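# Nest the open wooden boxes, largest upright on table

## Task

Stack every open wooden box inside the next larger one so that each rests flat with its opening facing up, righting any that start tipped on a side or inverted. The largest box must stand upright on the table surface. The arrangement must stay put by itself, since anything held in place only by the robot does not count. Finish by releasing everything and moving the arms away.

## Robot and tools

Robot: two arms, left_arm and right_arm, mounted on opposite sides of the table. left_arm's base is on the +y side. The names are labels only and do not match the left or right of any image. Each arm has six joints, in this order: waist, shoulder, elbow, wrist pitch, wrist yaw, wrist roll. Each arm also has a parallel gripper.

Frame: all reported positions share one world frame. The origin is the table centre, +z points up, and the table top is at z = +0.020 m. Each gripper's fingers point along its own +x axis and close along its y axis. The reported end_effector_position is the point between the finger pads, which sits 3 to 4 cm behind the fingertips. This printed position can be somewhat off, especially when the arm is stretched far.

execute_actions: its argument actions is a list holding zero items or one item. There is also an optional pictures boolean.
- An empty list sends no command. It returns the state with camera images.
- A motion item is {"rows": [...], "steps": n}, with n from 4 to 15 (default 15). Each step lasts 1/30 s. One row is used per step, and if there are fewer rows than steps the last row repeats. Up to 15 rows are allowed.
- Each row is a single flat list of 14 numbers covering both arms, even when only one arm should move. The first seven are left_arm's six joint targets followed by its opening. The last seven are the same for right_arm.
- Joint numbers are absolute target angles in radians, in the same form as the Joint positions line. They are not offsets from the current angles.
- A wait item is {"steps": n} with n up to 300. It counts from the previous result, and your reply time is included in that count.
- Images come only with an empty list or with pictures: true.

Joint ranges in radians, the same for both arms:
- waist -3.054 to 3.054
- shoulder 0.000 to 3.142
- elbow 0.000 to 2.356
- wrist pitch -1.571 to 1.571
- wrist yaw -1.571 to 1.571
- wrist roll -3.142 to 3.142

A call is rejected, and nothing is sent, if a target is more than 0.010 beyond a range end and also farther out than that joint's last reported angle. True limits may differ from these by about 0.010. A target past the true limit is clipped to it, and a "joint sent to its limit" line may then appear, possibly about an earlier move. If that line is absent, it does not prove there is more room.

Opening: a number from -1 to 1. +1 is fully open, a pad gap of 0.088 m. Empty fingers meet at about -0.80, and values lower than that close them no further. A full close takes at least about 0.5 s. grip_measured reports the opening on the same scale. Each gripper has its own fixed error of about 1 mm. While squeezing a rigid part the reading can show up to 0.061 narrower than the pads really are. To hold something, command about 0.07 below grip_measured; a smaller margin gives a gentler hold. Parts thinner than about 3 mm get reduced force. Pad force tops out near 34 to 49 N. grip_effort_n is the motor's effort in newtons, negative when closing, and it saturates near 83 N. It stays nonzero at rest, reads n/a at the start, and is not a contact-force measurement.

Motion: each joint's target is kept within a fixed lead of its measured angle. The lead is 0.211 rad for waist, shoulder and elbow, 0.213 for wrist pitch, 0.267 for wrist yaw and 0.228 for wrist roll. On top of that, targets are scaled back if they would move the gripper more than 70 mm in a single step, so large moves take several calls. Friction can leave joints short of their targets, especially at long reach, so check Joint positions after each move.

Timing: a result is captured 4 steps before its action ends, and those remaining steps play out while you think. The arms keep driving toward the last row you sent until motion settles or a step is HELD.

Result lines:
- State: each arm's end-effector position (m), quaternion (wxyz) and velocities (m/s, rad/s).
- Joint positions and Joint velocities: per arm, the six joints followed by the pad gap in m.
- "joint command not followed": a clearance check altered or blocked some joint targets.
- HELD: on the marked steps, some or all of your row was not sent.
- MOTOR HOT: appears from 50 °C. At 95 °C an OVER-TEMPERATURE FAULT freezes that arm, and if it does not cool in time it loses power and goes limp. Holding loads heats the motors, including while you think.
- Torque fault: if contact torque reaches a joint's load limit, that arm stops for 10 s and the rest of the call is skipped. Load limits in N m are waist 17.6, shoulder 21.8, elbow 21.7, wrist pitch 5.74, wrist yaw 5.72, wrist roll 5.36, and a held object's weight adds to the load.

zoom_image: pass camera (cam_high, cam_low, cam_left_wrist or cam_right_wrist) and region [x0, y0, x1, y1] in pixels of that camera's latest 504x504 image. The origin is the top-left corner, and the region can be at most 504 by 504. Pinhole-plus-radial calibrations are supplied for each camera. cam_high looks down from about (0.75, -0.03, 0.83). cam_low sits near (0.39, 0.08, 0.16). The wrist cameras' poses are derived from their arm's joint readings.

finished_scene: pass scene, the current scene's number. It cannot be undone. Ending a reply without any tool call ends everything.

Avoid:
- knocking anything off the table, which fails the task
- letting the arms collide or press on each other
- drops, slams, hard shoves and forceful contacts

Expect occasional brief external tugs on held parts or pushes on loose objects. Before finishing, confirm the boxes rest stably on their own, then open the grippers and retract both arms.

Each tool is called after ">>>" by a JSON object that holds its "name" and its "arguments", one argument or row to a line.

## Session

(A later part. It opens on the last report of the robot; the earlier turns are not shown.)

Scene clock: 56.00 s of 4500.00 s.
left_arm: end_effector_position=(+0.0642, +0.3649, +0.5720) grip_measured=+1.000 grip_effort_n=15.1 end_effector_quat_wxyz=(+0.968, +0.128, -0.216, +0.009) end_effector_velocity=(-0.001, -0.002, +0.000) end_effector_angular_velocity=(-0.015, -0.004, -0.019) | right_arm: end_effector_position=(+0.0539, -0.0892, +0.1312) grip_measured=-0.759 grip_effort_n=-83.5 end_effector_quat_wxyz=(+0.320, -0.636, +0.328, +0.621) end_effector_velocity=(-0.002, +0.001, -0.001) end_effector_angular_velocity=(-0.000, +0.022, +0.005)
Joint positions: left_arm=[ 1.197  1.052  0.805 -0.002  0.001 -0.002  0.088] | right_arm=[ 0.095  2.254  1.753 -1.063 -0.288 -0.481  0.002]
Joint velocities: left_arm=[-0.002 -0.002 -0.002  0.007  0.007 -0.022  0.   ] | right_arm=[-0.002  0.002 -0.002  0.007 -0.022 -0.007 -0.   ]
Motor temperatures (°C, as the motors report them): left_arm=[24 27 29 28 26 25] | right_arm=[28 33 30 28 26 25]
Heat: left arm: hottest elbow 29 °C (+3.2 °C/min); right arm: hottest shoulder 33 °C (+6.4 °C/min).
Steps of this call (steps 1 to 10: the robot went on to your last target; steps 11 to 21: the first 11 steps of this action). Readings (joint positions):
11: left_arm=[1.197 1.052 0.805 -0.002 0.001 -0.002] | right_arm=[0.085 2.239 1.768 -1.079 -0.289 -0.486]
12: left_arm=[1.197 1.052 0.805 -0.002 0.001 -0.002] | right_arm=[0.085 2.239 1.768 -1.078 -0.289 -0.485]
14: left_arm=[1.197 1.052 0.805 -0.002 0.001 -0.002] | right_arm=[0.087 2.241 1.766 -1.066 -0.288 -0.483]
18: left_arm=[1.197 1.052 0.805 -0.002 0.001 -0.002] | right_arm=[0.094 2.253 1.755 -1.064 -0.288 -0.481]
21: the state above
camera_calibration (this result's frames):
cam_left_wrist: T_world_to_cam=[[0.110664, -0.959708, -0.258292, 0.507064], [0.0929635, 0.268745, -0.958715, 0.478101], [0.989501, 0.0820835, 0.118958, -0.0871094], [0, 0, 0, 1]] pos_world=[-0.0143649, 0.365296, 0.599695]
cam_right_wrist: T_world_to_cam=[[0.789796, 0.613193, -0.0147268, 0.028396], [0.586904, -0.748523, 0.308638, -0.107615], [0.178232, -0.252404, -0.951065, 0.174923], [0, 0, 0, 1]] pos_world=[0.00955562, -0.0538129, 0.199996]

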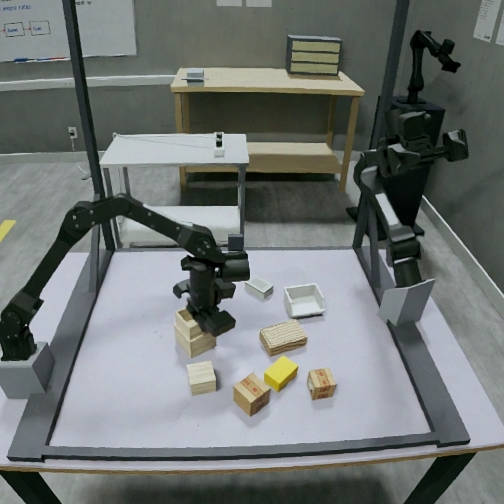

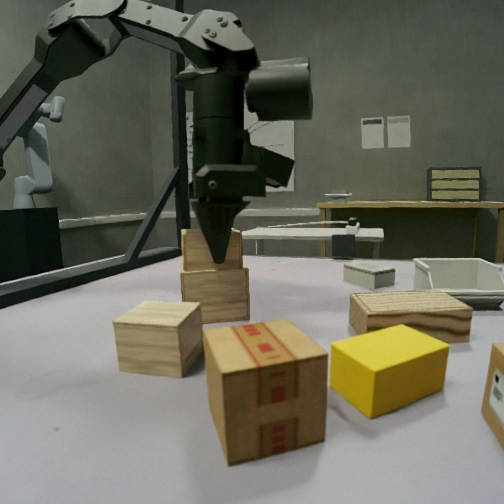

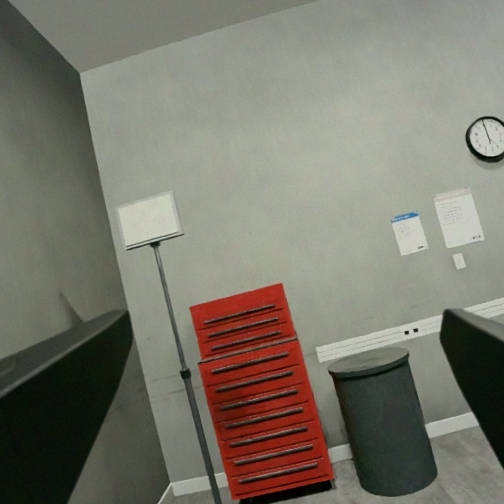

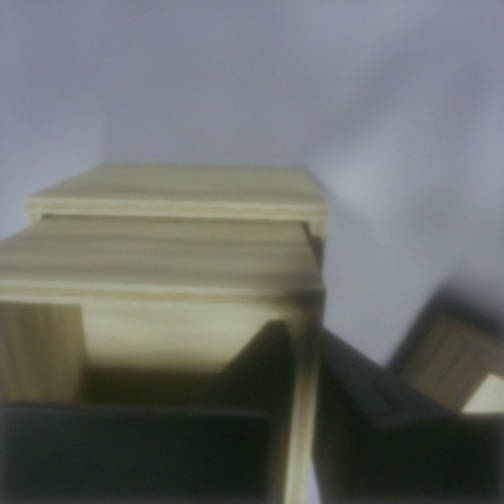

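>>> {"name": "execute_actions", "arguments": {
  "actions": [],
  "pictures": true
}}

Scene clock: 56.50 s of 4500.00 s.
left_arm: end_effector_position=(+0.0642, +0.3649, +0.5720) grip_measured=+1.000 grip_effort_n=15.1 end_effector_quat_wxyz=(+0.968, +0.128, -0.216, +0.009) end_effector_velocity=(+0.000, +0.001, -0.002) end_effector_angular_velocity=(-0.009, +0.006, +0.003) | right_arm: end_effector_position=(+0.0538, -0.0889, +0.1312) grip_measured=-0.759 grip_effort_n=-83.5 end_effector_quat_wxyz=(+0.320, -0.636, +0.327, +0.621) end_effector_velocity=(+0.003, -0.006, -0.000) end_effector_angular_velocity=(-0.024, -0.011, -0.003)
Joint positions: left_arm=[ 1.197  1.052  0.805 -0.002  0.001 -0.002  0.088] | right_arm=[ 0.095  2.254  1.753 -1.062 -0.288 -0.48   0.002]
Joint velocities: left_arm=[-0.002 -0.002 -0.002 -0.007 -0.007 -0.007  0.   ] | right_arm=[-0.002 -0.002 -0.007 -0.022  0.007 -0.007 -0.   ]
Motor temperatures (°C, as the motors report them): left_arm=[24 27 29 28 26 25] | right_arm=[28 33 30 28 26 25]
Heat: left arm: hottest elbow 29 °C (+3.2 °C/min); right arm: hottest shoulder 33 °C (+6.4 °C/min).
Kept back: nothing.
Steps of this call (steps 1 to 4: the last 4 steps of your previous action; steps 5 to 15: the robot went on to your last target). Readings (joint positions):
1: left_arm=[1.197 1.052 0.805 -0.002 0.001 -0.002] | right_arm=[0.095 2.254 1.753 -1.062 -0.288 -0.480]
2: left_arm=[1.197 1.052 0.805 -0.002 0.001 -0.002] | right_arm=[0.095 2.254 1.753 -1.062 -0.288 -0.480]
4: left_arm=[1.197 1.052 0.805 -0.002 0.001 -0.002] | right_arm=[0.095 2.254 1.753 -1.062 -0.288 -0.480]
8: left_arm=[1.197 1.052 0.805 -0.002 0.001 -0.002] | right_arm=[0.095 2.254 1.753 -1.062 -0.288 -0.480]
15: the state above
All arms were judged still, so your last target was given up. Only a new action makes them travel on or press farther. Fingers that are still opening or closing keep moving.
camera_calibration (this result's frames):
cam_left_wrist: T_world_to_cam=[[0.110664, -0.959708, -0.258292, 0.507064], [0.0929635, 0.268745, -0.958715, 0.478101], [0.989501, 0.0820835, 0.118958, -0.0871094], [0, 0, 0, 1]] pos_world=[-0.0143649, 0.365296, 0.599695]
cam_right_wrist: T_world_to_cam=[[0.78975, 0.613269, -0.0139997, 0.0281486], [0.587018, -0.748928, 0.307434, -0.107231], [0.178055, -0.251015, -0.951466, 0.175191], [0, 0, 0, 1]] pos_world=[0.00952248, -0.0535954, 0.200049]

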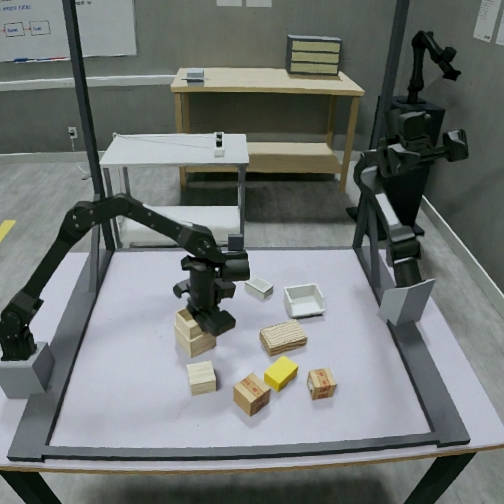

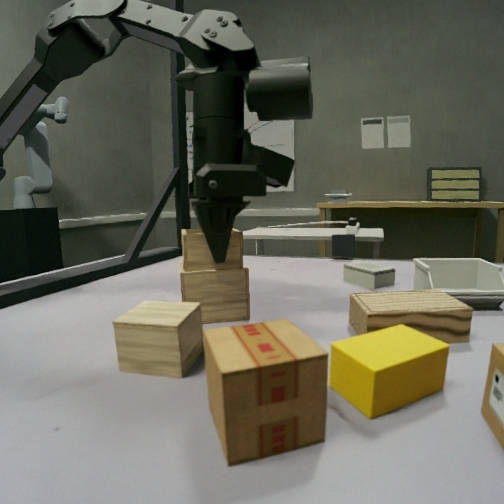

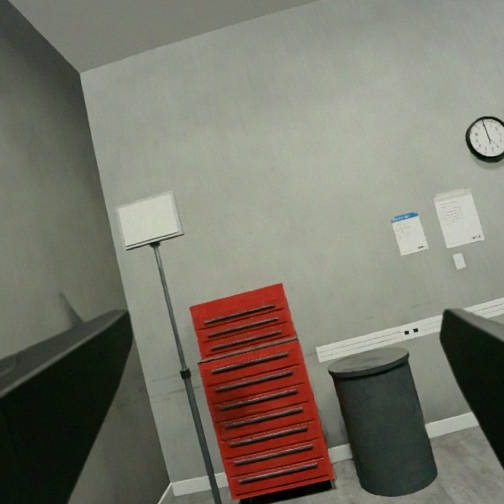

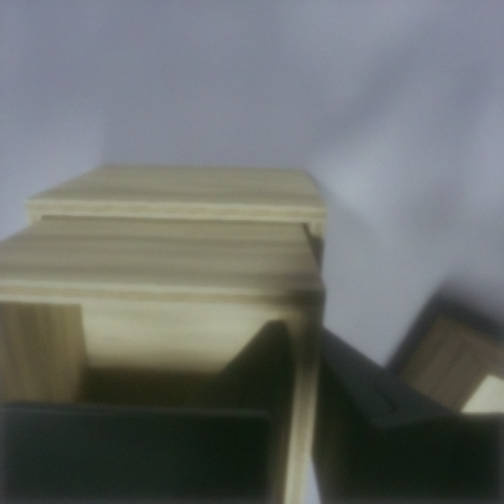

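>>> {"name": "execute_actions", "arguments": {
  "actions": [
    {"rows":[[1.2,1.0,0.8,0,0,0,1,0.102,2.28,1.728,-1.04,-0.285,-0.474,-0.9]],"steps":15}
  ],
  "pictures": true
}}

Scene clock: 56.93 s of 4500.00 s.
left_arm: end_effector_position=(+0.0642, +0.3649, +0.5720) grip_measured=+1.000 grip_effort_n=15.1 end_effector_quat_wxyz=(+0.968, +0.128, -0.216, +0.009) end_effector_velocity=(+0.001, -0.001, -0.002) end_effector_angular_velocity=(-0.003, +0.010, -0.010) | right_arm: end_effector_position=(+0.0544, -0.0891, +0.1239) grip_measured=-0.759 grip_effort_n=-83.5 end_effector_quat_wxyz=(+0.319, -0.637, +0.329, +0.620) end_effector_velocity=(+0.000, +0.001, -0.002) end_effector_angular_velocity=(+0.003, -0.007, +0.011)
Joint positions: left_arm=[ 1.197  1.052  0.805 -0.002  0.001 -0.002  0.088] | right_arm=[ 0.099  2.265  1.741 -1.042 -0.288 -0.476  0.002]
Joint velocities: left_arm=[-0.002 -0.002 -0.002 -0.007  0.007 -0.007  0.   ] | right_arm=[ 0.002  0.002 -0.002  0.007  0.007 -0.007 -0.   ]
Motor temperatures (°C, as the motors report them): left_arm=[24 27 29 28 26 25] | right_arm=[28 33 30 28 26 25]
Heat: left arm: hottest elbow 29 °C (+3.2 °C/min); right arm: hottest shoulder 33 °C (+6.3 °C/min).
Steps of this call (steps 1 to 2: nothing new was sent; steps 3 to 13: the first 11 steps of this action). Readings (joint positions):
3: left_arm=[1.197 1.052 0.805 -0.002 0.001 -0.002] | right_arm=[0.095 2.255 1.751 -1.060 -0.288 -0.480]
4: left_arm=[1.197 1.052 0.805 -0.002 0.001 -0.002] | right_arm=[0.095 2.255 1.749 -1.054 -0.288 -0.479]
6: left_arm=[1.197 1.052 0.805 -0.002 0.001 -0.002] | right_arm=[0.097 2.258 1.746 -1.048 -0.288 -0.478]
10: left_arm=[1.197 1.052 0.805 -0.002 0.001 -0.002] | right_arm=[0.098 2.265 1.741 -1.045 -0.288 -0.476]
13: the state above
camera_calibration (this result's frames):
cam_left_wrist: T_world_to_cam=[[0.110664, -0.959708, -0.258292, 0.507064], [0.0929635, 0.268745, -0.958715, 0.478101], [0.989501, 0.0820835, 0.118958, -0.0871094], [0, 0, 0, 1]] pos_world=[-0.0143649, 0.365296, 0.599695]
cam_right_wrist: T_world_to_cam=[[0.790275, 0.612553, -0.0156261, 0.027832], [0.586246, -0.748425, 0.310123, -0.105705], [0.178272, -0.254244, -0.950568, 0.167717], [0, 0, 0, 1]] pos_world=[0.0100749, -0.0535198, 0.192643]

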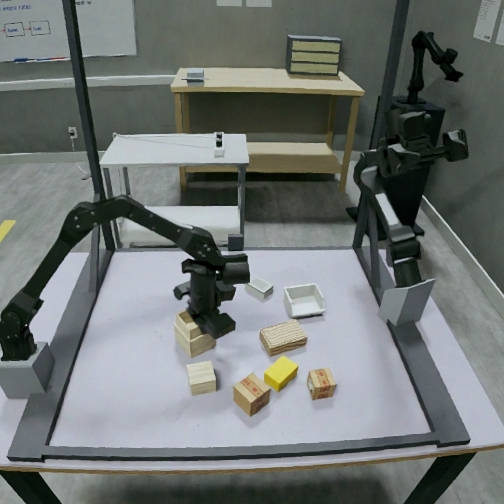

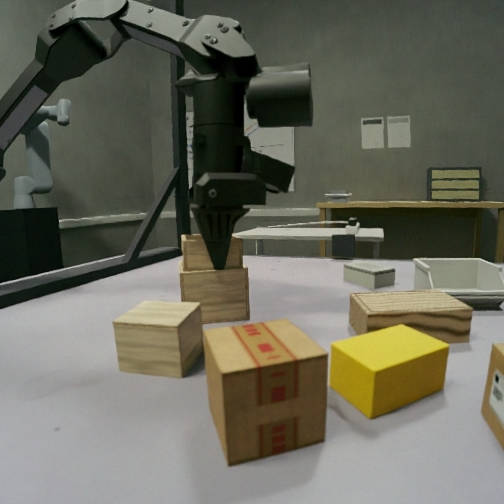

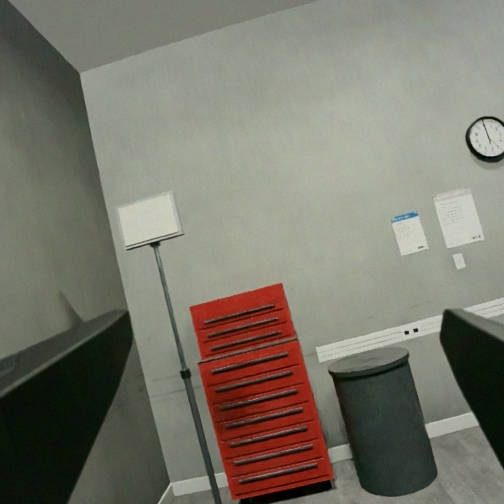

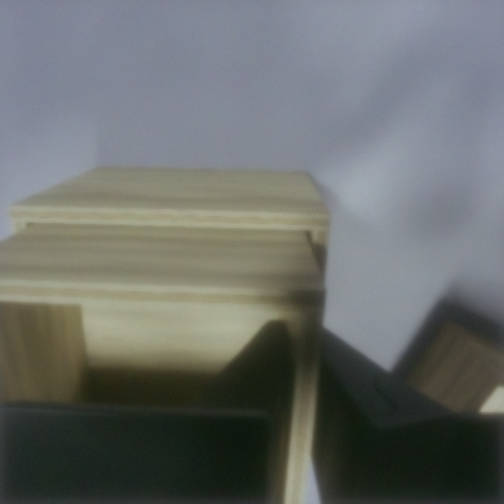

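>>> {"name": "execute_actions", "arguments": {
  "actions": [
    {"rows":[[1.2,1.0,0.8,0,0,0,1,0.11,2.293,1.712,-1.013,-0.285,-0.468,-0.9]],"steps":15}
  ],
  "pictures": true
}}

Scene clock: 57.43 s of 4500.00 s.
left_arm: end_effector_position=(+0.0642, +0.3649, +0.5720) grip_measured=+1.000 grip_effort_n=15.1 end_effector_quat_wxyz=(+0.968, +0.128, -0.216, +0.009) end_effector_velocity=(-0.003, -0.000, +0.002) end_effector_angular_velocity=(-0.007, -0.013, -0.001) | right_arm: end_effector_position=(+0.0545, -0.0874, +0.1216) grip_measured=-0.759 grip_effort_n=-83.5 end_effector_quat_wxyz=(+0.323, -0.634, +0.327, +0.622) end_effector_velocity=(-0.003, +0.001, +0.001) end_effector_angular_velocity=(+0.004, +0.023, +0.007)
Joint positions: left_arm=[ 1.197  1.052  0.805 -0.002  0.001 -0.002  0.088] | right_arm=[ 0.1    2.266  1.733 -1.023 -0.288 -0.47   0.002]
Joint velocities: left_arm=[-0.002 -0.007 -0.002  0.007 -0.007 -0.007  0.   ] | right_arm=[-0.002 -0.002 -0.002  0.007 -0.022 -0.007 -0.   ]
Motor temperatures (°C, as the motors report them): left_arm=[24 27 29 28 26 25] | right_arm=[28 33 30 28 26 25]
Heat: left arm: hottest elbow 29 °C (+3.1 °C/min); right arm: hottest shoulder 33 °C (+6.3 °C/min).
Steps of this call (steps 1 to 4: the last 4 steps of your previous action; steps 5 to 15: the first 11 steps of this action). Readings (joint positions):
5: left_arm=[1.197 1.052 0.805 -0.002 0.001 -0.002] | right_arm=[0.099 2.265 1.740 -1.039 -0.288 -0.475]
6: left_arm=[1.197 1.052 0.805 -0.002 0.001 -0.002] | right_arm=[0.099 2.266 1.737 -1.037 -0.288 -0.474]
8: left_arm=[1.197 1.052 0.805 -0.002 0.001 -0.002] | right_arm=[0.100 2.266 1.735 -1.030 -0.288 -0.472]
12: left_arm=[1.197 1.052 0.805 -0.002 0.001 -0.002] | right_arm=[0.100 2.266 1.734 -1.024 -0.288 -0.470]
15: the state above
camera_calibration (this result's frames):
cam_left_wrist: T_world_to_cam=[[0.110664, -0.959708, -0.258292, 0.507064], [0.0929635, 0.268745, -0.958715, 0.478101], [0.989501, 0.0820835, 0.118958, -0.0871094], [0, 0, 0, 1]] pos_world=[-0.0143649, 0.365296, 0.599695]
cam_right_wrist: T_world_to_cam=[[0.791919, 0.61053, -0.0108205, 0.0257956], [0.584618, -0.752953, 0.302132, -0.103098], [0.176313, -0.24559, -0.953205, 0.167093], [0, 0, 0, 1]] pos_world=[0.0103842, -0.0523406, 0.190702]

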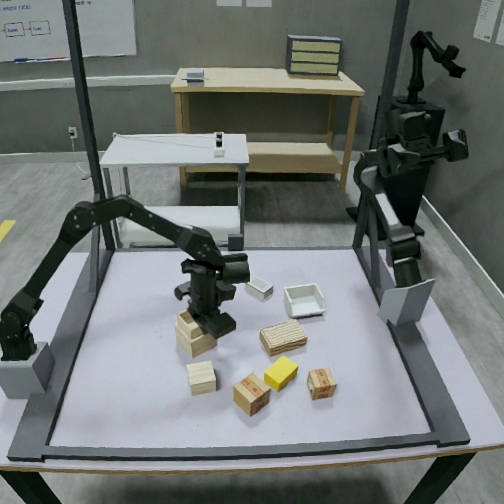

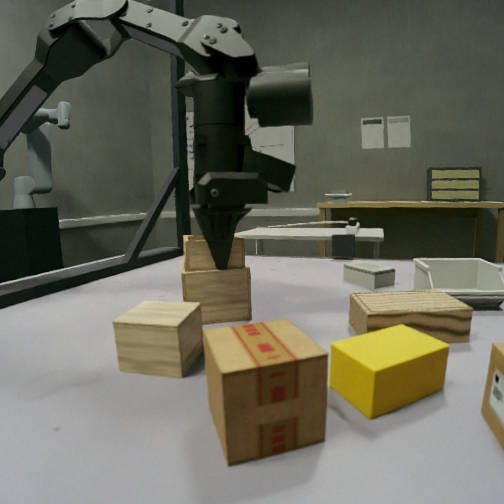

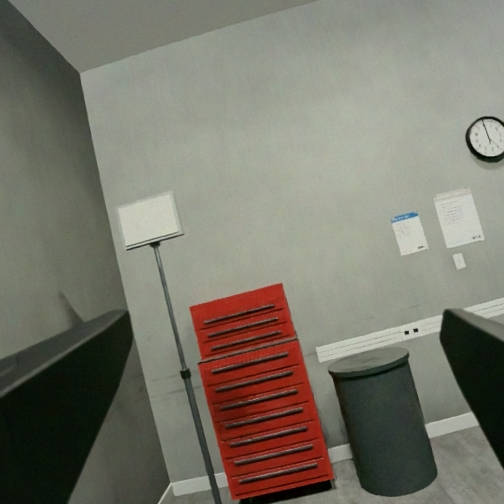

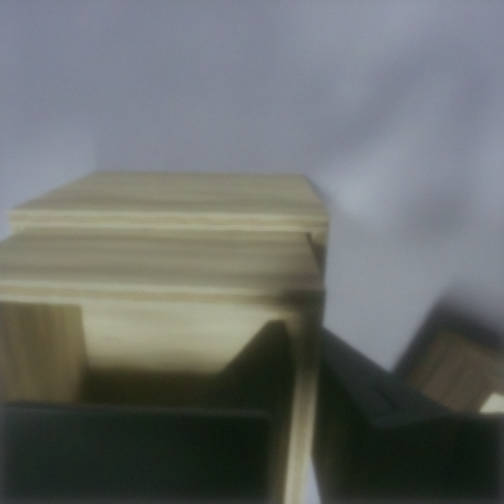

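>>> {"name": "execute_actions", "arguments": {
  "actions": [
    {"rows":[[1.2,1.0,0.8,0,0,0,1,0.1,2.262,1.735,-1.03,-0.288,-0.47,-0.3]],"steps":15}
  ]
}}

>>> {"name": "execute_actions", "arguments": {
  "actions": [
    {"rows":[[1.2,1.0,0.8,0,0,0,1,0.075,2.21,1.79,-1.13,-0.288,-0.49,-0.3]],"steps":15}
  ],
  "pictures": true
}}

Scene clock: 60.90 s of 4500.00 s.
left_arm: end_effector_position=(+0.0642, +0.3649, +0.5720) grip_measured=+1.000 grip_effort_n=15.6 end_effector_quat_wxyz=(+0.968, +0.128, -0.216, +0.009) end_effector_velocity=(+0.001, +0.000, +0.000) end_effector_angular_velocity=(-0.008, -0.003, +0.001) | right_arm: end_effector_position=(+0.0545, -0.0880, +0.1226) grip_measured=-0.330 grip_effort_n=19.3 end_effector_quat_wxyz=(+0.323, -0.634, +0.328, +0.621) end_effector_velocity=(-0.003, +0.001, +0.003) end_effector_angular_velocity=(+0.009, +0.024, +0.023)
Joint positions: left_arm=[ 1.197  1.052  0.805 -0.002  0.001 -0.002  0.088] | right_arm=[ 0.099  2.263  1.733 -1.027 -0.289 -0.47   0.023]
Joint velocities: left_arm=[-0.002  0.002 -0.002  0.007 -0.007 -0.007  0.   ] | right_arm=[-0.002 -0.007 -0.002  0.007 -0.022 -0.022  0.011]
Motor temperatures (°C, as the motors report them): left_arm=[24 27 29 28 26 25] | right_arm=[28 33 30 28 26 25]
Heat: left arm: hottest elbow 29 °C (+2.0 °C/min); right arm: hottest shoulder 33 °C (+6.0 °C/min).
Steps of this call (steps 1 to 4: the last 4 steps of your previous action; steps 5 to 15: the robot went on to your last target; steps 16 to 90: nothing new was sent; then 0.10 s passed at rest; steps 91 to 101: the first 11 steps of this action). Readings (joint positions):
91: left_arm=[1.197 1.052 0.805 -0.002 0.001 -0.002] | right_arm=[0.099 2.265 1.733 -1.022 -0.288 -0.470]
92: left_arm=[1.197 1.052 0.805 -0.002 0.001 -0.002] | right_arm=[0.099 2.265 1.733 -1.021 -0.288 -0.470]
94: left_arm=[1.197 1.052 0.805 -0.002 0.001 -0.002] | right_arm=[0.099 2.264 1.733 -1.022 -0.288 -0.470]
98: left_arm=[1.197 1.052 0.805 -0.002 0.001 -0.002] | right_arm=[0.099 2.263 1.733 -1.025 -0.289 -0.470]
101: the state above

Scene clock: 61.40 s of 4500.00 s.
left_arm: end_effector_position=(+0.0642, +0.3649, +0.5720) grip_measured=+1.000 grip_effort_n=15.1 end_effector_quat_wxyz=(+0.968, +0.128, -0.216, +0.009) end_effector_velocity=(-0.002, -0.002, +0.000) end_effector_angular_velocity=(-0.002, +0.000, -0.012) | right_arm: end_effector_position=(+0.0551, -0.0894, +0.1565) grip_measured=-0.303 grip_effort_n=18.4 end_effector_quat_wxyz=(+0.328, -0.631, +0.326, +0.623) end_effector_velocity=(-0.002, -0.007, +0.003) end_effector_angular_velocity=(-0.027, +0.004, +0.016)
Joint positions: left_arm=[ 1.197  1.052  0.805 -0.002  0.001 -0.002  0.088] | right_arm=[ 0.075  2.215  1.784 -1.122 -0.289 -0.487  0.024]
Joint velocities: left_arm=[-0.002 -0.007  0.002 -0.007  0.007 -0.007  0.   ] | right_arm=[ 0.002 -0.007  0.002 -0.037 -0.007 -0.022 -0.   ]
Motor temperatures (°C, as the motors report them): left_arm=[24 27 29 28 26 25] | right_arm=[28 33 30 28 26 25]
Heat: left arm: hottest elbow 29 °C (+2.0 °C/min); right arm: hottest shoulder 33 °C (+6.1 °C/min).
Steps of this call (steps 1 to 4: the last 4 steps of your previous action; steps 5 to 15: the first 11 steps of this action). Readings (joint positions):
5: left_arm=[1.197 1.052 0.805 -0.002 0.001 -0.002] | right_arm=[0.098 2.260 1.738 -1.038 -0.289 -0.472]
6: left_arm=[1.197 1.052 0.805 -0.002 0.001 -0.002] | right_arm=[0.096 2.258 1.746 -1.066 -0.289 -0.475]
8: left_arm=[1.197 1.052 0.805 -0.002 0.001 -0.002] | right_arm=[0.089 2.246 1.755 -1.096 -0.289 -0.481]
12: left_arm=[1.197 1.052 0.805 -0.002 0.001 -0.002] | right_arm=[0.076 2.221 1.778 -1.116 -0.289 -0.486]
15: the state above
camera_calibration (this result's frames):
cam_left_wrist: T_world_to_cam=[[0.110664, -0.959708, -0.258292, 0.507064], [0.0929635, 0.268745, -0.958715, 0.478101], [0.989501, 0.0820835, 0.118958, -0.0871094], [0, 0, 0, 1]] pos_world=[-0.0143649, 0.365296, 0.599695]
cam_right_wrist: T_world_to_cam=[[0.795763, 0.605572, -0.00662911, 0.0256567], [0.580265, -0.759283, 0.294588, -0.114675], [0.173361, -0.238269, -0.955601, 0.201014], [0, 0, 0, 1]] pos_world=[0.0112772, -0.0547124, 0.226041]

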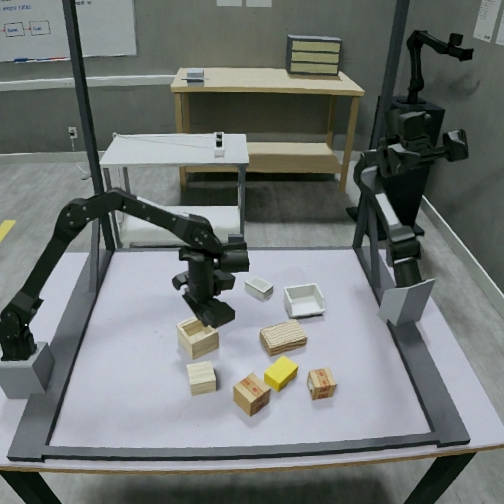

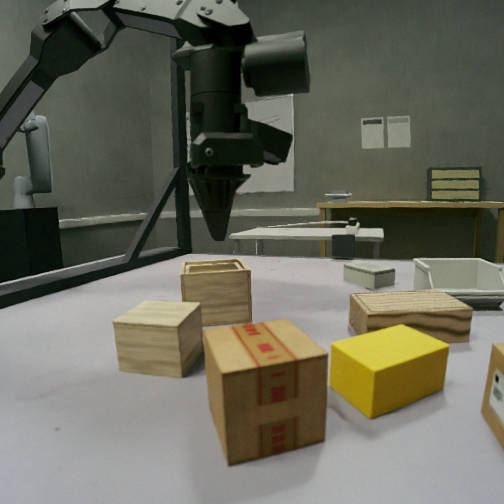

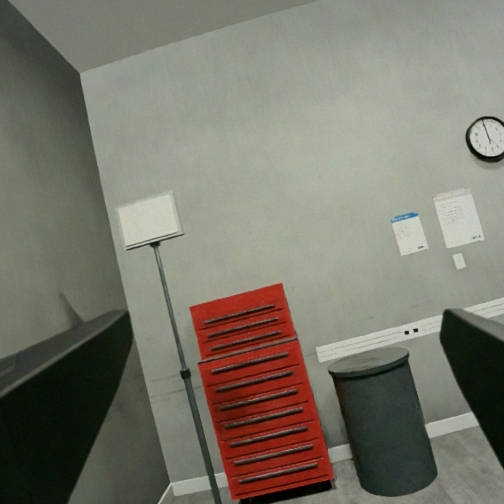

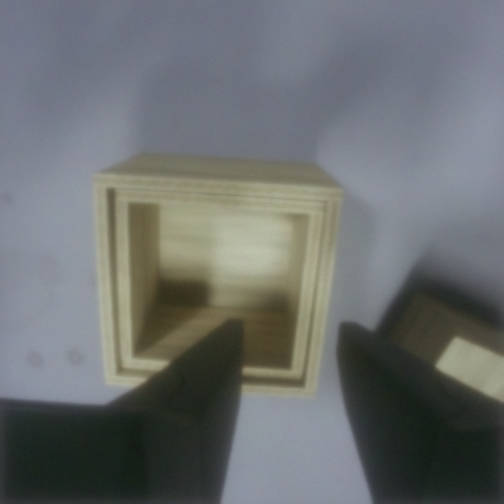

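>>> {"name": "execute_actions", "arguments": {
  "actions": [
    {"rows":[[1.2,1.0,0.8,0,0,0,1,-0.145,2.2,1.7,-1.05,-0.28,-0.1,1]],"steps":15}
  ]
}}

>>> {"name": "execute_actions", "arguments": {
  "actions": [
    {"rows":[[1.2,1.0,0.8,0,0,0,1,-0.145,2.255,1.662,-1.0,-0.28,-0.1,1]],"steps":15}
  ],
  "pictures": true
}}

Scene clock: 62.23 s of 4500.00 s.
left_arm: end_effector_position=(+0.0642, +0.3649, +0.5720) grip_measured=+1.000 grip_effort_n=15.1 end_effector_quat_wxyz=(+0.968, +0.128, -0.216, +0.009) end_effector_velocity=(+0.005, +0.000, -0.008) end_effector_angular_velocity=(+0.022, +0.032, +0.009) | right_arm: end_effector_position=(+0.1566, -0.0828, +0.1720) grip_measured=+0.875 grip_effort_n=3.5 end_effector_quat_wxyz=(+0.514, -0.498, +0.469, +0.517) end_effector_velocity=(+0.004, +0.004, -0.003) end_effector_angular_velocity=(+0.036, +0.005, -0.235)
Joint positions: left_arm=[ 1.197  1.052  0.805 -0.002  0.001 -0.002  0.088] | right_arm=[-0.16   2.211  1.717 -1.057 -0.279 -0.133  0.082]
Joint velocities: left_arm=[-0.002  0.002 -0.007 -0.022  0.007  0.022  0.   ] | right_arm=[-0.002 -0.007 -0.027  0.051  0.007  0.242  0.091]
Motor temperatures (°C, as the motors report them): left_arm=[24 27 29 28 26 25] | right_arm=[28 34 30 28 26 25]
Heat: left arm: hottest elbow 29 °C (+2.0 °C/min); right arm: hottest shoulder 34 °C (+7.1 °C/min).
Steps of this call (steps 1 to 4: the last 4 steps of your previous action; steps 5 to 14: the robot went on to your last target; steps 15 to 25: the first 11 steps of this action). Readings (joint positions):
15: left_arm=[1.197 1.052 0.805 -0.002 0.001 -0.002] | right_arm=[0.071 2.215 1.780 -1.123 -0.291 -0.465]
16: left_arm=[1.197 1.052 0.805 -0.002 0.001 -0.002] | right_arm=[0.055 2.213 1.771 -1.109 -0.292 -0.424]
18: left_arm=[1.197 1.052 0.805 -0.002 0.001 -0.002] | right_arm=[-0.006 2.211 1.754 -1.086 -0.292 -0.336]
22: left_arm=[1.197 1.052 0.805 -0.002 0.001 -0.002] | right_arm=[-0.135 2.211 1.724 -1.064 -0.280 -0.177]
25: the state above

Scene clock: 62.73 s of 4500.00 s.
left_arm: end_effector_position=(+0.0642, +0.3649, +0.5720) grip_measured=+1.000 grip_effort_n=15.1 end_effector_quat_wxyz=(+0.968, +0.128, -0.216, +0.009) end_effector_velocity=(+0.003, +0.002, -0.004) end_effector_angular_velocity=(+0.004, +0.015, +0.012) | right_arm: end_effector_position=(+0.1564, -0.0862, +0.1480) grip_measured=+0.997 grip_effort_n=18.8 end_effector_quat_wxyz=(+0.513, -0.498, +0.482, +0.506) end_effector_velocity=(+0.000, +0.003, -0.000) end_effector_angular_velocity=(+0.018, +0.006, -0.004)
Joint positions: left_arm=[ 1.197  1.052  0.805 -0.002  0.001 -0.002  0.088] | right_arm=[-0.144  2.242  1.674 -1.005 -0.279 -0.102  0.088]
Joint velocities: left_arm=[-0.002  0.002 -0.007 -0.007 -0.007  0.007  0.   ] | right_arm=[-0.002 -0.002 -0.007  0.022 -0.007  0.007  0.   ]
Motor temperatures (°C, as the motors report them): left_arm=[24 27 29 28 26 25] | right_arm=[28 34 30 28 26 25]
Heat: left arm: hottest elbow 29 °C (+2.0 °C/min); right arm: hottest shoulder 34 °C (+7.0 °C/min).
Steps of this call (steps 1 to 4: the last 4 steps of your previous action; steps 5 to 15: the first 11 steps of this action). Readings (joint positions):
5: left_arm=[1.197 1.052 0.805 -0.002 0.001 -0.002] | right_arm=[-0.145 2.211 1.710 -1.047 -0.279 -0.109]
6: left_arm=[1.197 1.052 0.805 -0.002 0.001 -0.002] | right_arm=[-0.144 2.211 1.703 -1.033 -0.279 -0.108]
8: left_arm=[1.197 1.052 0.805 -0.002 0.001 -0.002] | right_arm=[-0.144 2.218 1.693 -1.019 -0.279 -0.105]
12: left_arm=[1.197 1.052 0.805 -0.002 0.001 -0.002] | right_arm=[-0.144 2.238 1.677 -1.009 -0.279 -0.103]
15: the state above
camera_calibration (this result's frames):
cam_left_wrist: T_world_to_cam=[[0.110664, -0.959708, -0.258292, 0.507064], [0.0929635, 0.268745, -0.958715, 0.478101], [0.989501, 0.0820835, 0.118958, -0.0871094], [0, 0, 0, 1]] pos_world=[-0.0143649, 0.365296, 0.599695]
cam_right_wrist: T_world_to_cam=[[0.998642, 0.0509852, 0.0106931, -0.139114], [0.0467271, -0.967423, 0.248816, -0.096214], [0.0230307, -0.247979, -0.968492, 0.200696], [0, 0, 0, 1]] pos_world=[0.138799, -0.0362186, 0.219799]

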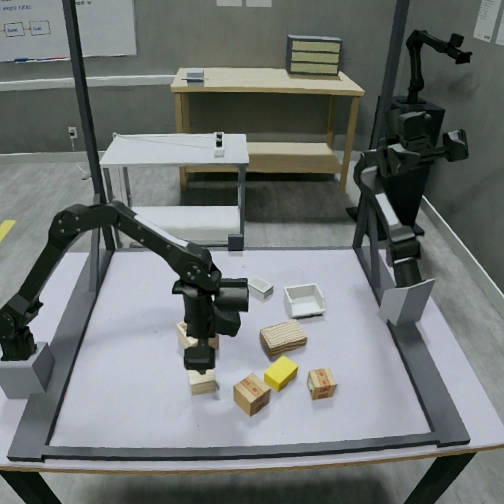

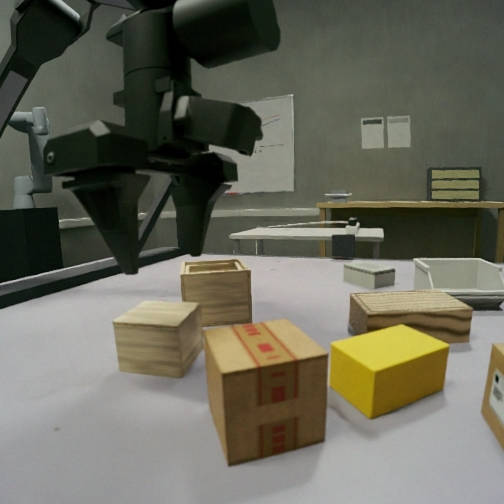

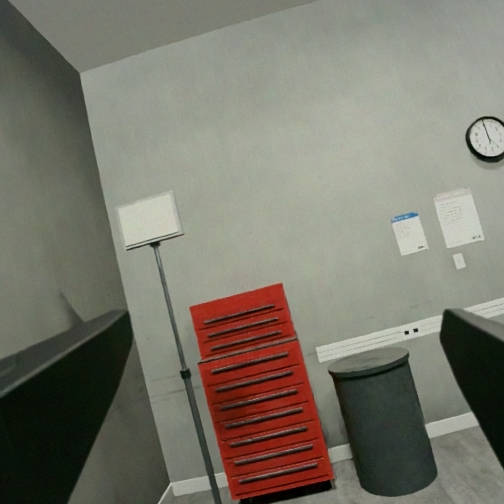

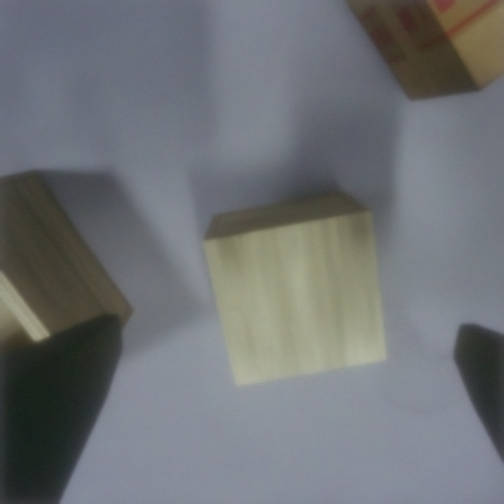

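>>> {"name": "execute_actions", "arguments": {
  "actions": [
    {"rows":[[1.2,1.0,0.8,0,0,0,1,-0.13,2.296,1.612,-0.92,-0.28,-0.265,1]],"steps":15}
  ]
}}

>>> {"name": "execute_actions", "arguments": {
  "actions": [
    {"rows":[[1.2,1.0,0.8,0,0,0,1,-0.11,2.345,1.562,-0.83,-0.28,-0.245,1]],"steps":15}
  ],
  "pictures": true
}}

Scene clock: 63.47 s of 4500.00 s.
left_arm: end_effector_position=(+0.0642, +0.3649, +0.5720) grip_measured=+1.000 grip_effort_n=15.6 end_effector_quat_wxyz=(+0.968, +0.128, -0.216, +0.009) end_effector_velocity=(+0.000, +0.001, -0.002) end_effector_angular_velocity=(+0.005, +0.006, +0.009) | right_arm: end_effector_position=(+0.1607, -0.0889, +0.1186) grip_measured=+0.998 grip_effort_n=18.4 end_effector_quat_wxyz=(+0.467, -0.541, +0.446, +0.539) end_effector_velocity=(-0.002, +0.011, +0.001) end_effector_angular_velocity=(+0.050, +0.016, +0.094)
Joint positions: left_arm=[ 1.197  1.052  0.805 -0.002  0.001 -0.002  0.088] | right_arm=[-0.133  2.285  1.623 -0.926 -0.279 -0.256  0.088]
Joint velocities: left_arm=[-0.002 -0.002 -0.002 -0.007 -0.007  0.007  0.   ] | right_arm=[-0.002 -0.002 -0.002  0.051 -0.022 -0.081 -0.   ]
Motor temperatures (°C, as the motors report them): left_arm=[24 27 30 28 26 25] | right_arm=[28 34 30 28 26 25]
Heat: left arm: hottest elbow 30 °C (+3.0 °C/min); right arm: hottest shoulder 34 °C (+7.1 °C/min).
Steps of this call (steps 1 to 4: the last 4 steps of your previous action; steps 5 to 11: the robot went on to your last target; steps 12 to 22: the first 11 steps of this action). Readings (joint positions):
12: left_arm=[1.197 1.052 0.805 -0.002 0.001 -0.002] | right_arm=[-0.144 2.245 1.669 -0.993 -0.279 -0.123]
13: left_arm=[1.197 1.052 0.805 -0.002 0.001 -0.002] | right_arm=[-0.143 2.247 1.660 -0.970 -0.279 -0.160]
15: left_arm=[1.197 1.052 0.805 -0.002 0.001 -0.002] | right_arm=[-0.140 2.259 1.648 -0.947 -0.279 -0.206]
19: left_arm=[1.197 1.052 0.805 -0.002 0.001 -0.002] | right_arm=[-0.134 2.282 1.626 -0.932 -0.279 -0.245]
22: the state above

Scene clock: 63.97 s of 4500.00 s.
left_arm: end_effector_position=(+0.0642, +0.3649, +0.5720) grip_measured=+1.000 grip_effort_n=15.1 end_effector_quat_wxyz=(+0.968, +0.128, -0.216, +0.009) end_effector_velocity=(+0.001, +0.001, -0.001) end_effector_angular_velocity=(-0.009, +0.006, +0.003) | right_arm: end_effector_position=(+0.1610, -0.0926, +0.0863) grip_measured=+0.998 grip_effort_n=18.4 end_effector_quat_wxyz=(+0.459, -0.547, +0.447, +0.538) end_effector_velocity=(+0.001, +0.012, +0.000) end_effector_angular_velocity=(+0.062, +0.018, +0.018)
Joint positions: left_arm=[ 1.197  1.052  0.805 -0.002  0.001 -0.002  0.088] | right_arm=[-0.112  2.334  1.572 -0.837 -0.279 -0.248  0.088]
Joint velocities: left_arm=[-0.002  0.002  0.002 -0.007 -0.007 -0.007  0.   ] | right_arm=[-0.007 -0.002 -0.007  0.066 -0.022 -0.007 -0.   ]
Motor temperatures (°C, as the motors report them): left_arm=[24 27 30 28 26 25] | right_arm=[28 34 30 28 26 25]
Heat: left arm: hottest elbow 30 °C (+3.0 °C/min); right arm: hottest shoulder 34 °C (+7.0 °C/min).
Steps of this call (steps 1 to 4: the last 4 steps of your previous action; steps 5 to 15: the first 11 steps of this action). Readings (joint positions):
5: left_arm=[1.197 1.052 0.805 -0.002 0.001 -0.002] | right_arm=[-0.133 2.289 1.618 -0.913 -0.279 -0.261]
6: left_arm=[1.197 1.052 0.805 -0.002 0.001 -0.002] | right_arm=[-0.131 2.292 1.610 -0.887 -0.279 -0.258]
8: left_arm=[1.197 1.052 0.805 -0.002 0.001 -0.002] | right_arm=[-0.124 2.305 1.598 -0.861 -0.279 -0.253]
12: left_arm=[1.197 1.052 0.805 -0.002 0.001 -0.002] | right_arm=[-0.113 2.331 1.575 -0.844 -0.279 -0.249]
15: the state above
camera_calibration (this result's frames):
cam_left_wrist: T_world_to_cam=[[0.110664, -0.959708, -0.258292, 0.507064], [0.0929635, 0.268745, -0.958715, 0.478101], [0.989501, 0.0820835, 0.118958, -0.0871094], [0, 0, 0, 1]] pos_world=[-0.0143649, 0.365296, 0.599695]
cam_right_wrist: T_world_to_cam=[[0.975904, 0.218081, 0.00727457, -0.123258], [0.20711, -0.936274, 0.28372, -0.113265], [0.0686848, -0.275377, -0.95888, 0.128459], [0, 0, 0, 1]] pos_world=[0.134923, -0.0437921, 0.156209]

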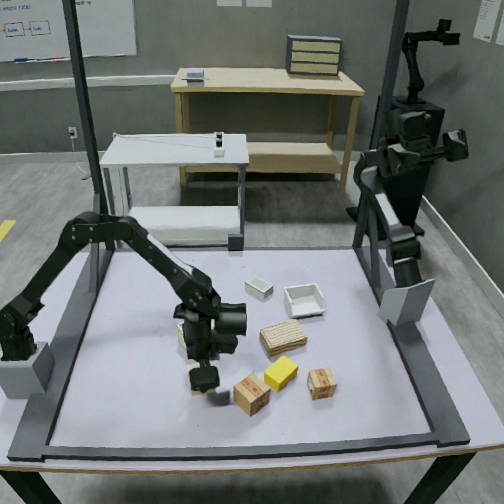

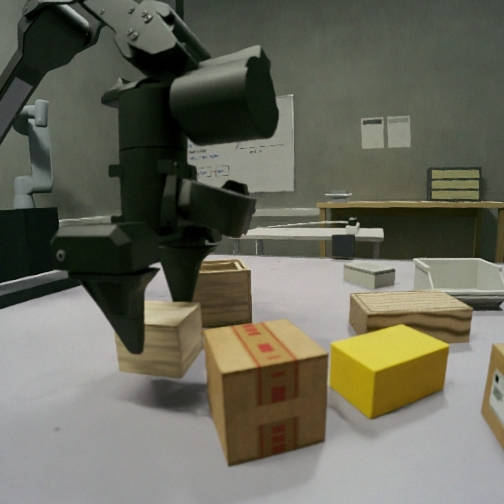

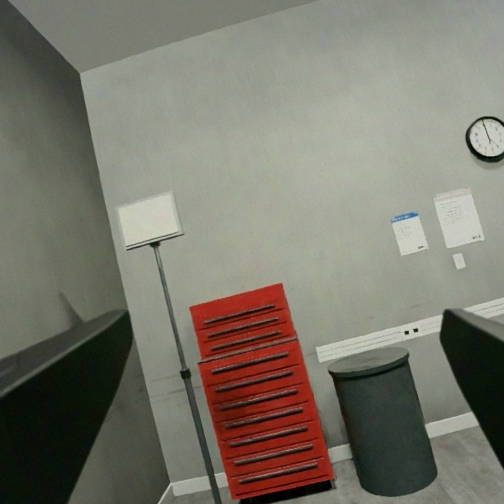

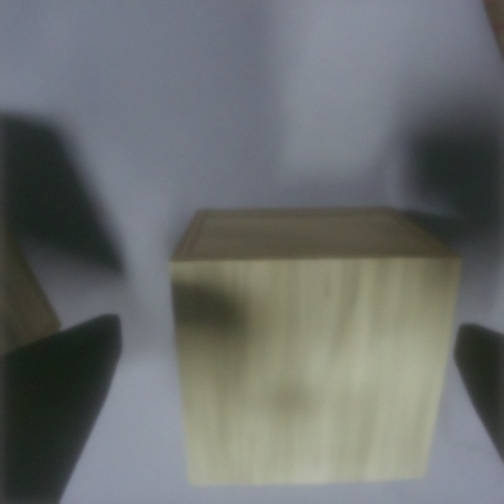

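>>> {"name": "execute_actions", "arguments": {
  "actions": [
    {"rows":[[1.2,1.0,0.8,0,0,0,1,-0.112,2.365,1.54,-0.795,-0.28,-0.245,1]],"steps":12}
  ]
}}

>>> {"name": "execute_actions", "arguments": {
  "actions": [
    {"rows":[[1.2,1.0,0.8,0,0,0,1,-0.112,2.365,1.54,-0.795,-0.28,-0.245,0.3]],"steps":15}
  ]
}}

>>> {"name": "execute_actions", "arguments": {
  "actions": [
    {"rows":[[1.2,1.0,0.8,0,0,0,1,-0.112,2.365,1.54,-0.795,-0.28,-0.245,0.3]],"steps":8}
  ]
}}

Scene clock: 64.37 s of 4500.00 s.
left_arm: end_effector_position=(+0.0642, +0.3649, +0.5720) grip_measured=+1.000 grip_effort_n=15.1 end_effector_quat_wxyz=(+0.968, +0.128, -0.216, +0.009) end_effector_velocity=(+0.001, +0.005, -0.003) end_effector_angular_velocity=(-0.005, +0.005, +0.027) | right_arm: end_effector_position=(+0.1640, -0.0938, +0.0765) grip_measured=+0.998 grip_effort_n=18.4 end_effector_quat_wxyz=(+0.460, -0.547, +0.447, +0.538) end_effector_velocity=(+0.003, -0.013, -0.021) end_effector_angular_velocity=(-0.047, +0.025, -0.010)
Joint positions: left_arm=[ 1.197  1.052  0.805 -0.002  0.001 -0.002  0.088] | right_arm=[-0.112  2.349  1.553 -0.802 -0.279 -0.247  0.088]
Joint velocities: left_arm=[ 0.002 -0.002 -0.007 -0.007 -0.022  0.007  0.   ] | right_arm=[-0.002  0.037 -0.037  0.022 -0.022 -0.007 -0.   ]
Motor temperatures (°C, as the motors report them): left_arm=[24 27 30 28 26 25] | right_arm=[28 34 30 28 26 25]
Heat: left arm: hottest elbow 30 °C (+3.0 °C/min); right arm: hottest shoulder 34 °C (+7.1 °C/min).
Steps of this call (steps 1 to 4: the last 4 steps of your previous action; steps 5 to 12: the first 8 steps of this action). Readings (joint positions):
5: left_arm=[1.197 1.052 0.805 -0.002 0.001 -0.002] | right_arm=[-0.112 2.335 1.570 -0.829 -0.279 -0.248]
6: left_arm=[1.197 1.052 0.805 -0.002 0.001 -0.002] | right_arm=[-0.112 2.336 1.567 -0.819 -0.279 -0.247]
8: left_arm=[1.197 1.052 0.805 -0.002 0.001 -0.002] | right_arm=[-0.112 2.340 1.562 -0.809 -0.279 -0.247]
12: the state above

Scene clock: 64.87 s of 4500.00 s.
left_arm: end_effector_position=(+0.0642, +0.3649, +0.5720) grip_measured=+1.000 grip_effort_n=15.6 end_effector_quat_wxyz=(+0.968, +0.128, -0.216, +0.009) end_effector_velocity=(+0.003, +0.002, -0.005) end_effector_angular_velocity=(-0.010, +0.025, +0.008) | right_arm: end_effector_position=(+0.1643, -0.0936, +0.0756) grip_measured=+0.347 grip_effort_n=-83.5 end_effector_quat_wxyz=(+0.460, -0.546, +0.447, +0.539) end_effector_velocity=(-0.002, -0.003, -0.000) end_effector_angular_velocity=(-0.010, +0.023, +0.016)
Joint positions: left_arm=[ 1.197  1.052  0.805 -0.002  0.001 -0.002  0.088] | right_arm=[-0.112  2.35   1.552 -0.797 -0.279 -0.247  0.056]
Joint velocities: left_arm=[-0.002  0.002 -0.002 -0.022 -0.007 -0.007  0.   ] | right_arm=[-0.002 -0.002 -0.007 -0.007 -0.022 -0.022 -0.   ]
Motor temperatures (°C, as the motors report them): left_arm=[24 27 30 28 26 25] | right_arm=[28 34 30 28 26 25]
Heat: left arm: hottest elbow 30 °C (+3.0 °C/min); right arm: hottest shoulder 34 °C (+7.0 °C/min).
Steps of this call (steps 1 to 4: the last 4 steps of your previous action; steps 5 to 15: the first 11 steps of this action). Readings (joint positions):
5: left_arm=[1.197 1.052 0.805 -0.002 0.001 -0.002] | right_arm=[-0.112 2.350 1.552 -0.798 -0.279 -0.247]
6: left_arm=[1.197 1.052 0.805 -0.002 0.001 -0.002] | right_arm=[-0.112 2.350 1.552 -0.797 -0.279 -0.247]
8: left_arm=[1.197 1.052 0.805 -0.002 0.001 -0.002] | right_arm=[-0.112 2.350 1.552 -0.797 -0.279 -0.247]
12: left_arm=[1.197 1.052 0.805 -0.002 0.001 -0.002] | right_arm=[-0.112 2.350 1.552 -0.797 -0.279 -0.247]
15: the state above

Scene clock: 65.13 s of 4500.00 s.
left_arm: end_effector_position=(+0.0642, +0.3649, +0.5720) grip_measured=+1.000 grip_effort_n=15.1 end_effector_quat_wxyz=(+0.968, +0.128, -0.216, +0.009) end_effector_velocity=(+0.002, -0.001, -0.003) end_effector_angular_velocity=(-0.003, +0.015, -0.008) | right_arm: end_effector_position=(+0.1643, -0.0936, +0.0756) grip_measured=+0.347 grip_effort_n=-83.5 end_effector_quat_wxyz=(+0.460, -0.546, +0.447, +0.539) end_effector_velocity=(-0.001, -0.004, +0.003) end_effector_angular_velocity=(-0.015, +0.008, +0.000)
Joint positions: left_arm=[ 1.197  1.052  0.805 -0.002  0.001 -0.002  0.088] | right_arm=[-0.112  2.35   1.552 -0.797 -0.279 -0.247  0.056]
Joint velocities: left_arm=[-0.002  0.002 -0.002 -0.007  0.007 -0.007  0.   ] | right_arm=[-0.002 -0.007 -0.002 -0.022 -0.007 -0.007 -0.   ]
Motor temperatures (°C, as the motors report them): left_arm=[24 27 30 28 26 25] | right_arm=[28 34 30 28 26 25]
Heat: left arm: hottest elbow 30 °C (+3.0 °C/min); right arm: hottest shoulder 34 °C (+7.1 °C/min).
Steps of this call (steps 1 to 4: the last 4 steps of your previous action; steps 5 to 8: the first 4 steps of this action). Readings (joint positions):
5: left_arm=[1.197 1.052 0.805 -0.002 0.001 -0.002] | right_arm=[-0.112 2.350 1.552 -0.797 -0.279 -0.247]
6: left_arm=[1.197 1.052 0.805 -0.002 0.001 -0.002] | right_arm=[-0.112 2.350 1.552 -0.797 -0.279 -0.247]
8: the state above

Lift, then go high and tilt.

>>> {"name": "execute_actions", "arguments": {
  "actions": [
    {"rows":[[1.2,1.0,0.8,0,0,0,1,-0.11,2.0,1.5,-0.9,-0.28,-0.245,0.27]],"steps":15}
  ]
}}

>>> {"name": "execute_actions", "arguments": {
  "actions": [
    {"rows":[[1.2,1.0,0.8,0,0,0,1,0.2,1.7,1.0,0.0,-0.15,0.0,0.27]],"steps":15}
  ]
}}

>>> {"name": "execute_actions", "arguments": {
  "actions": [
    {"rows":[[1.2,1.0,0.8,0,0,0,1,0.6,1.7,0.6,1.0,-0.02,0.26,0.27]],"steps":15}
  ]
}}

>>> {"name": "execute_actions", "arguments": {
  "actions": [
    {"rows":[[1.2,1.0,0.8,0,0,0,1,0.6,1.72,0.56,1.05,-0.02,0.26,0.27]],"steps":15}
  ]
}}

Scene clock: 65.67 s of 4500.00 s.
left_arm: end_effector_position=(+0.0642, +0.3649, +0.5720) grip_measured=+1.000 grip_effort_n=15.1 end_effector_quat_wxyz=(+0.968, +0.128, -0.216, +0.009) end_effector_velocity=(+0.000, +0.001, -0.004) end_effector_angular_velocity=(-0.009, +0.016, +0.006) | right_arm: end_effector_position=(+0.1279, -0.0946, +0.1930) grip_measured=+0.347 grip_effort_n=-83.5 end_effector_quat_wxyz=(+0.498, -0.515, +0.372, +0.590) end_effector_velocity=(-0.033, +0.001, +0.122) end_effector_angular_velocity=(+0.265, -0.027, +0.080)
Joint positions: left_arm=[ 1.197  1.052  0.805 -0.002  0.001 -0.002  0.088] | right_arm=[-0.112  2.012  1.511 -0.888 -0.279 -0.247  0.056]
Joint velocities: left_arm=[-0.002 -0.007 -0.002 -0.022 -0.007 -0.007  0.   ] | right_arm=[-0.007 -0.32   0.007 -0.051  0.007 -0.007 -0.   ]
Motor temperatures (°C, as the motors report them): left_arm=[24 27 30 28 26 25] | right_arm=[28 34 30 28 26 25]
Heat: left arm: hottest elbow 30 °C (+3.0 °C/min); right arm: hottest shoulder 34 °C (+7.0 °C/min).
Steps of this call (steps 1 to 4: the last 4 steps of your previous action; step 5: the robot went on to your last target; steps 6 to 16: the first 11 steps of this action). Readings (joint positions):
6: left_arm=[1.197 1.052 0.805 -0.002 0.001 -0.002] | right_arm=[-0.112 2.336 1.548 -0.798 -0.279 -0.247]
7: left_arm=[1.197 1.052 0.805 -0.002 0.001 -0.002] | right_arm=[-0.112 2.313 1.535 -0.824 -0.279 -0.247]
9: left_arm=[1.197 1.052 0.805 -0.002 0.001 -0.002] | right_arm=[-0.112 2.240 1.509 -0.871 -0.279 -0.247]
13: left_arm=[1.197 1.052 0.805 -0.002 0.001 -0.002] | right_arm=[-0.112 2.080 1.507 -0.882 -0.279 -0.247]
16: the state above

Scene clock: 66.17 s of 4500.00 s.
left_arm: end_effector_position=(+0.0642, +0.3649, +0.5720) grip_measured=+1.000 grip_effort_n=15.1 end_effector_quat_wxyz=(+0.968, +0.128, -0.216, +0.009) end_effector_velocity=(+0.000, +0.001, -0.002) end_effector_angular_velocity=(-0.009, +0.006, +0.003) | right_arm: end_effector_position=(+0.0207, -0.1257, +0.1768) grip_measured=+0.347 grip_effort_n=-83.5 end_effector_quat_wxyz=(+0.521, -0.466, +0.249, +0.670) end_effector_velocity=(+0.045, +0.007, -0.143) end_effector_angular_velocity=(+0.451, +0.050, +0.004)
Joint positions: left_arm=[ 1.197  1.052  0.805 -0.002  0.001 -0.002  0.088] | right_arm=[ 0.196  1.715  1.09  -0.403 -0.168 -0.017  0.056]
Joint velocities: left_arm=[-0.002 -0.002 -0.002 -0.007 -0.007 -0.007  0.   ] | right_arm=[ 0.046  0.002 -0.842  1.297  0.139  0.125 -0.   ]
Motor temperatures (°C, as the motors report them): left_arm=[24 27 30 29 26 25] | right_arm=[28 34 30 28 26 25]
Heat: left arm: hottest elbow 30 °C (+3.0 °C/min); right arm: hottest shoulder 34 °C (+6.1 °C/min).
Steps of this call (steps 1 to 4: the last 4 steps of your previous action; steps 5 to 15: the first 11 steps of this action). Readings (joint positions):
5: left_arm=[1.197 1.052 0.805 -0.002 0.001 -0.002] | right_arm=[-0.105 1.988 1.489 -0.867 -0.263 -0.215]
6: left_arm=[1.197 1.052 0.805 -0.002 0.001 -0.002] | right_arm=[-0.081 1.957 1.444 -0.814 -0.226 -0.166]
8: left_arm=[1.197 1.052 0.805 -0.002 0.001 -0.002] | right_arm=[-0.004 1.882 1.362 -0.742 -0.203 -0.104]
12: left_arm=[1.197 1.052 0.805 -0.002 0.001 -0.002] | right_arm=[0.159 1.747 1.200 -0.544 -0.181 -0.037]
15: the state above

Scene clock: 66.67 s of 4500.00 s.
left_arm: end_effector_position=(+0.0642, +0.3649, +0.5720) grip_measured=+1.000 grip_effort_n=15.1 end_effector_quat_wxyz=(+0.968, +0.128, -0.216, +0.009) end_effector_velocity=(+0.002, +0.001, -0.004) end_effector_angular_velocity=(-0.009, +0.011, +0.004) | right_arm: end_effector_position=(-0.0640, -0.1898, +0.1025) grip_measured=+0.347 grip_effort_n=-83.5 end_effector_quat_wxyz=(+0.493, -0.385, +0.198, +0.754) end_effector_velocity=(-0.109, -0.257, -0.201) end_effector_angular_velocity=(-0.087, +0.233, +0.589)
Joint positions: left_arm=[ 1.197  1.052  0.805 -0.002  0.001 -0.002  0.088] | right_arm=[ 0.549  1.691  0.678  0.257 -0.037  0.235  0.056]
Joint velocities: left_arm=[-0.002 -0.002 -0.007 -0.007 -0.007 -0.007  0.   ] | right_arm=[ 0.716  0.115 -0.921  1.253 -0.007  0.198 -0.   ]
Motor temperatures (°C, as the motors report them): left_arm=[24 27 30 29 26 25] | right_arm=[28 34 30 28 26 25]
Heat: left arm: hottest elbow 30 °C (+3.0 °C/min); right arm: hottest shoulder 34 °C (+6.0 °C/min).
Steps of this call (steps 1 to 4: the last 4 steps of your previous action; steps 5 to 15: the first 11 steps of this action). Readings (joint positions):
5: left_arm=[1.197 1.052 0.805 -0.002 0.001 -0.002] | right_arm=[0.204 1.715 1.005 -0.155 -0.136 0.024]
6: left_arm=[1.197 1.052 0.805 -0.002 0.001 -0.002] | right_arm=[0.230 1.706 0.979 -0.105 -0.102 0.071]
8: left_arm=[1.197 1.052 0.805 -0.002 0.001 -0.002] | right_arm=[0.305 1.696 0.914 -0.036 -0.081 0.136]
12: left_arm=[1.197 1.052 0.805 -0.002 0.001 -0.002] | right_arm=[0.452 1.686 0.783 0.126 -0.037 0.204]
15: the state above

Scene clock: 67.17 s of 4500.00 s.
left_arm: end_effector_position=(+0.0642, +0.3649, +0.5720) grip_measured=+1.000 grip_effort_n=15.6 end_effector_quat_wxyz=(+0.968, +0.128, -0.216, +0.009) end_effector_velocity=(+0.002, -0.002, -0.005) end_effector_angular_velocity=(-0.026, +0.017, -0.024) | right_arm: end_effector_position=(-0.1251, -0.1707, +0.1781) grip_measured=+0.347 grip_effort_n=-83.5 end_effector_quat_wxyz=(+0.459, -0.149, +0.081, +0.872) end_effector_velocity=(-0.072, +0.022, +0.164) end_effector_angular_velocity=(+0.625, +0.501, +0.210)
Joint positions: left_arm=[ 1.197  1.052  0.805 -0.002  0.001 -0.002  0.088] | right_arm=[ 0.596  1.711  0.571  0.967 -0.026  0.257  0.056]
Joint velocities: left_arm=[-0.007 -0.002 -0.007 -0.007  0.007 -0.037  0.   ] | right_arm=[ 0.002  0.002  0.002  0.828 -0.007  0.007 -0.   ]
Motor temperatures (°C, as the motors report them): left_arm=[24 27 30 29 26 25] | right_arm=[28 34 30 28 26 25]
Heat: left arm: hottest elbow 30 °C (+3.0 °C/min); right arm: hottest shoulder 34 °C (+6.1 °C/min).
Steps of this call (steps 1 to 4: the last 4 steps of your previous action; steps 5 to 15: the first 11 steps of this action). Readings (joint positions):
5: left_arm=[1.197 1.052 0.805 -0.002 0.001 -0.002] | right_arm=[0.590 1.700 0.611 0.499 -0.029 0.253]
6: left_arm=[1.197 1.052 0.805 -0.002 0.001 -0.002] | right_arm=[0.591 1.700 0.606 0.553 -0.027 0.254]
8: left_arm=[1.197 1.052 0.805 -0.002 0.001 -0.002] | right_arm=[0.592 1.702 0.593 0.648 -0.026 0.256]
12: left_arm=[1.197 1.052 0.805 -0.002 0.001 -0.002] | right_arm=[0.596 1.710 0.573 0.841 -0.026 0.257]
15: the state above


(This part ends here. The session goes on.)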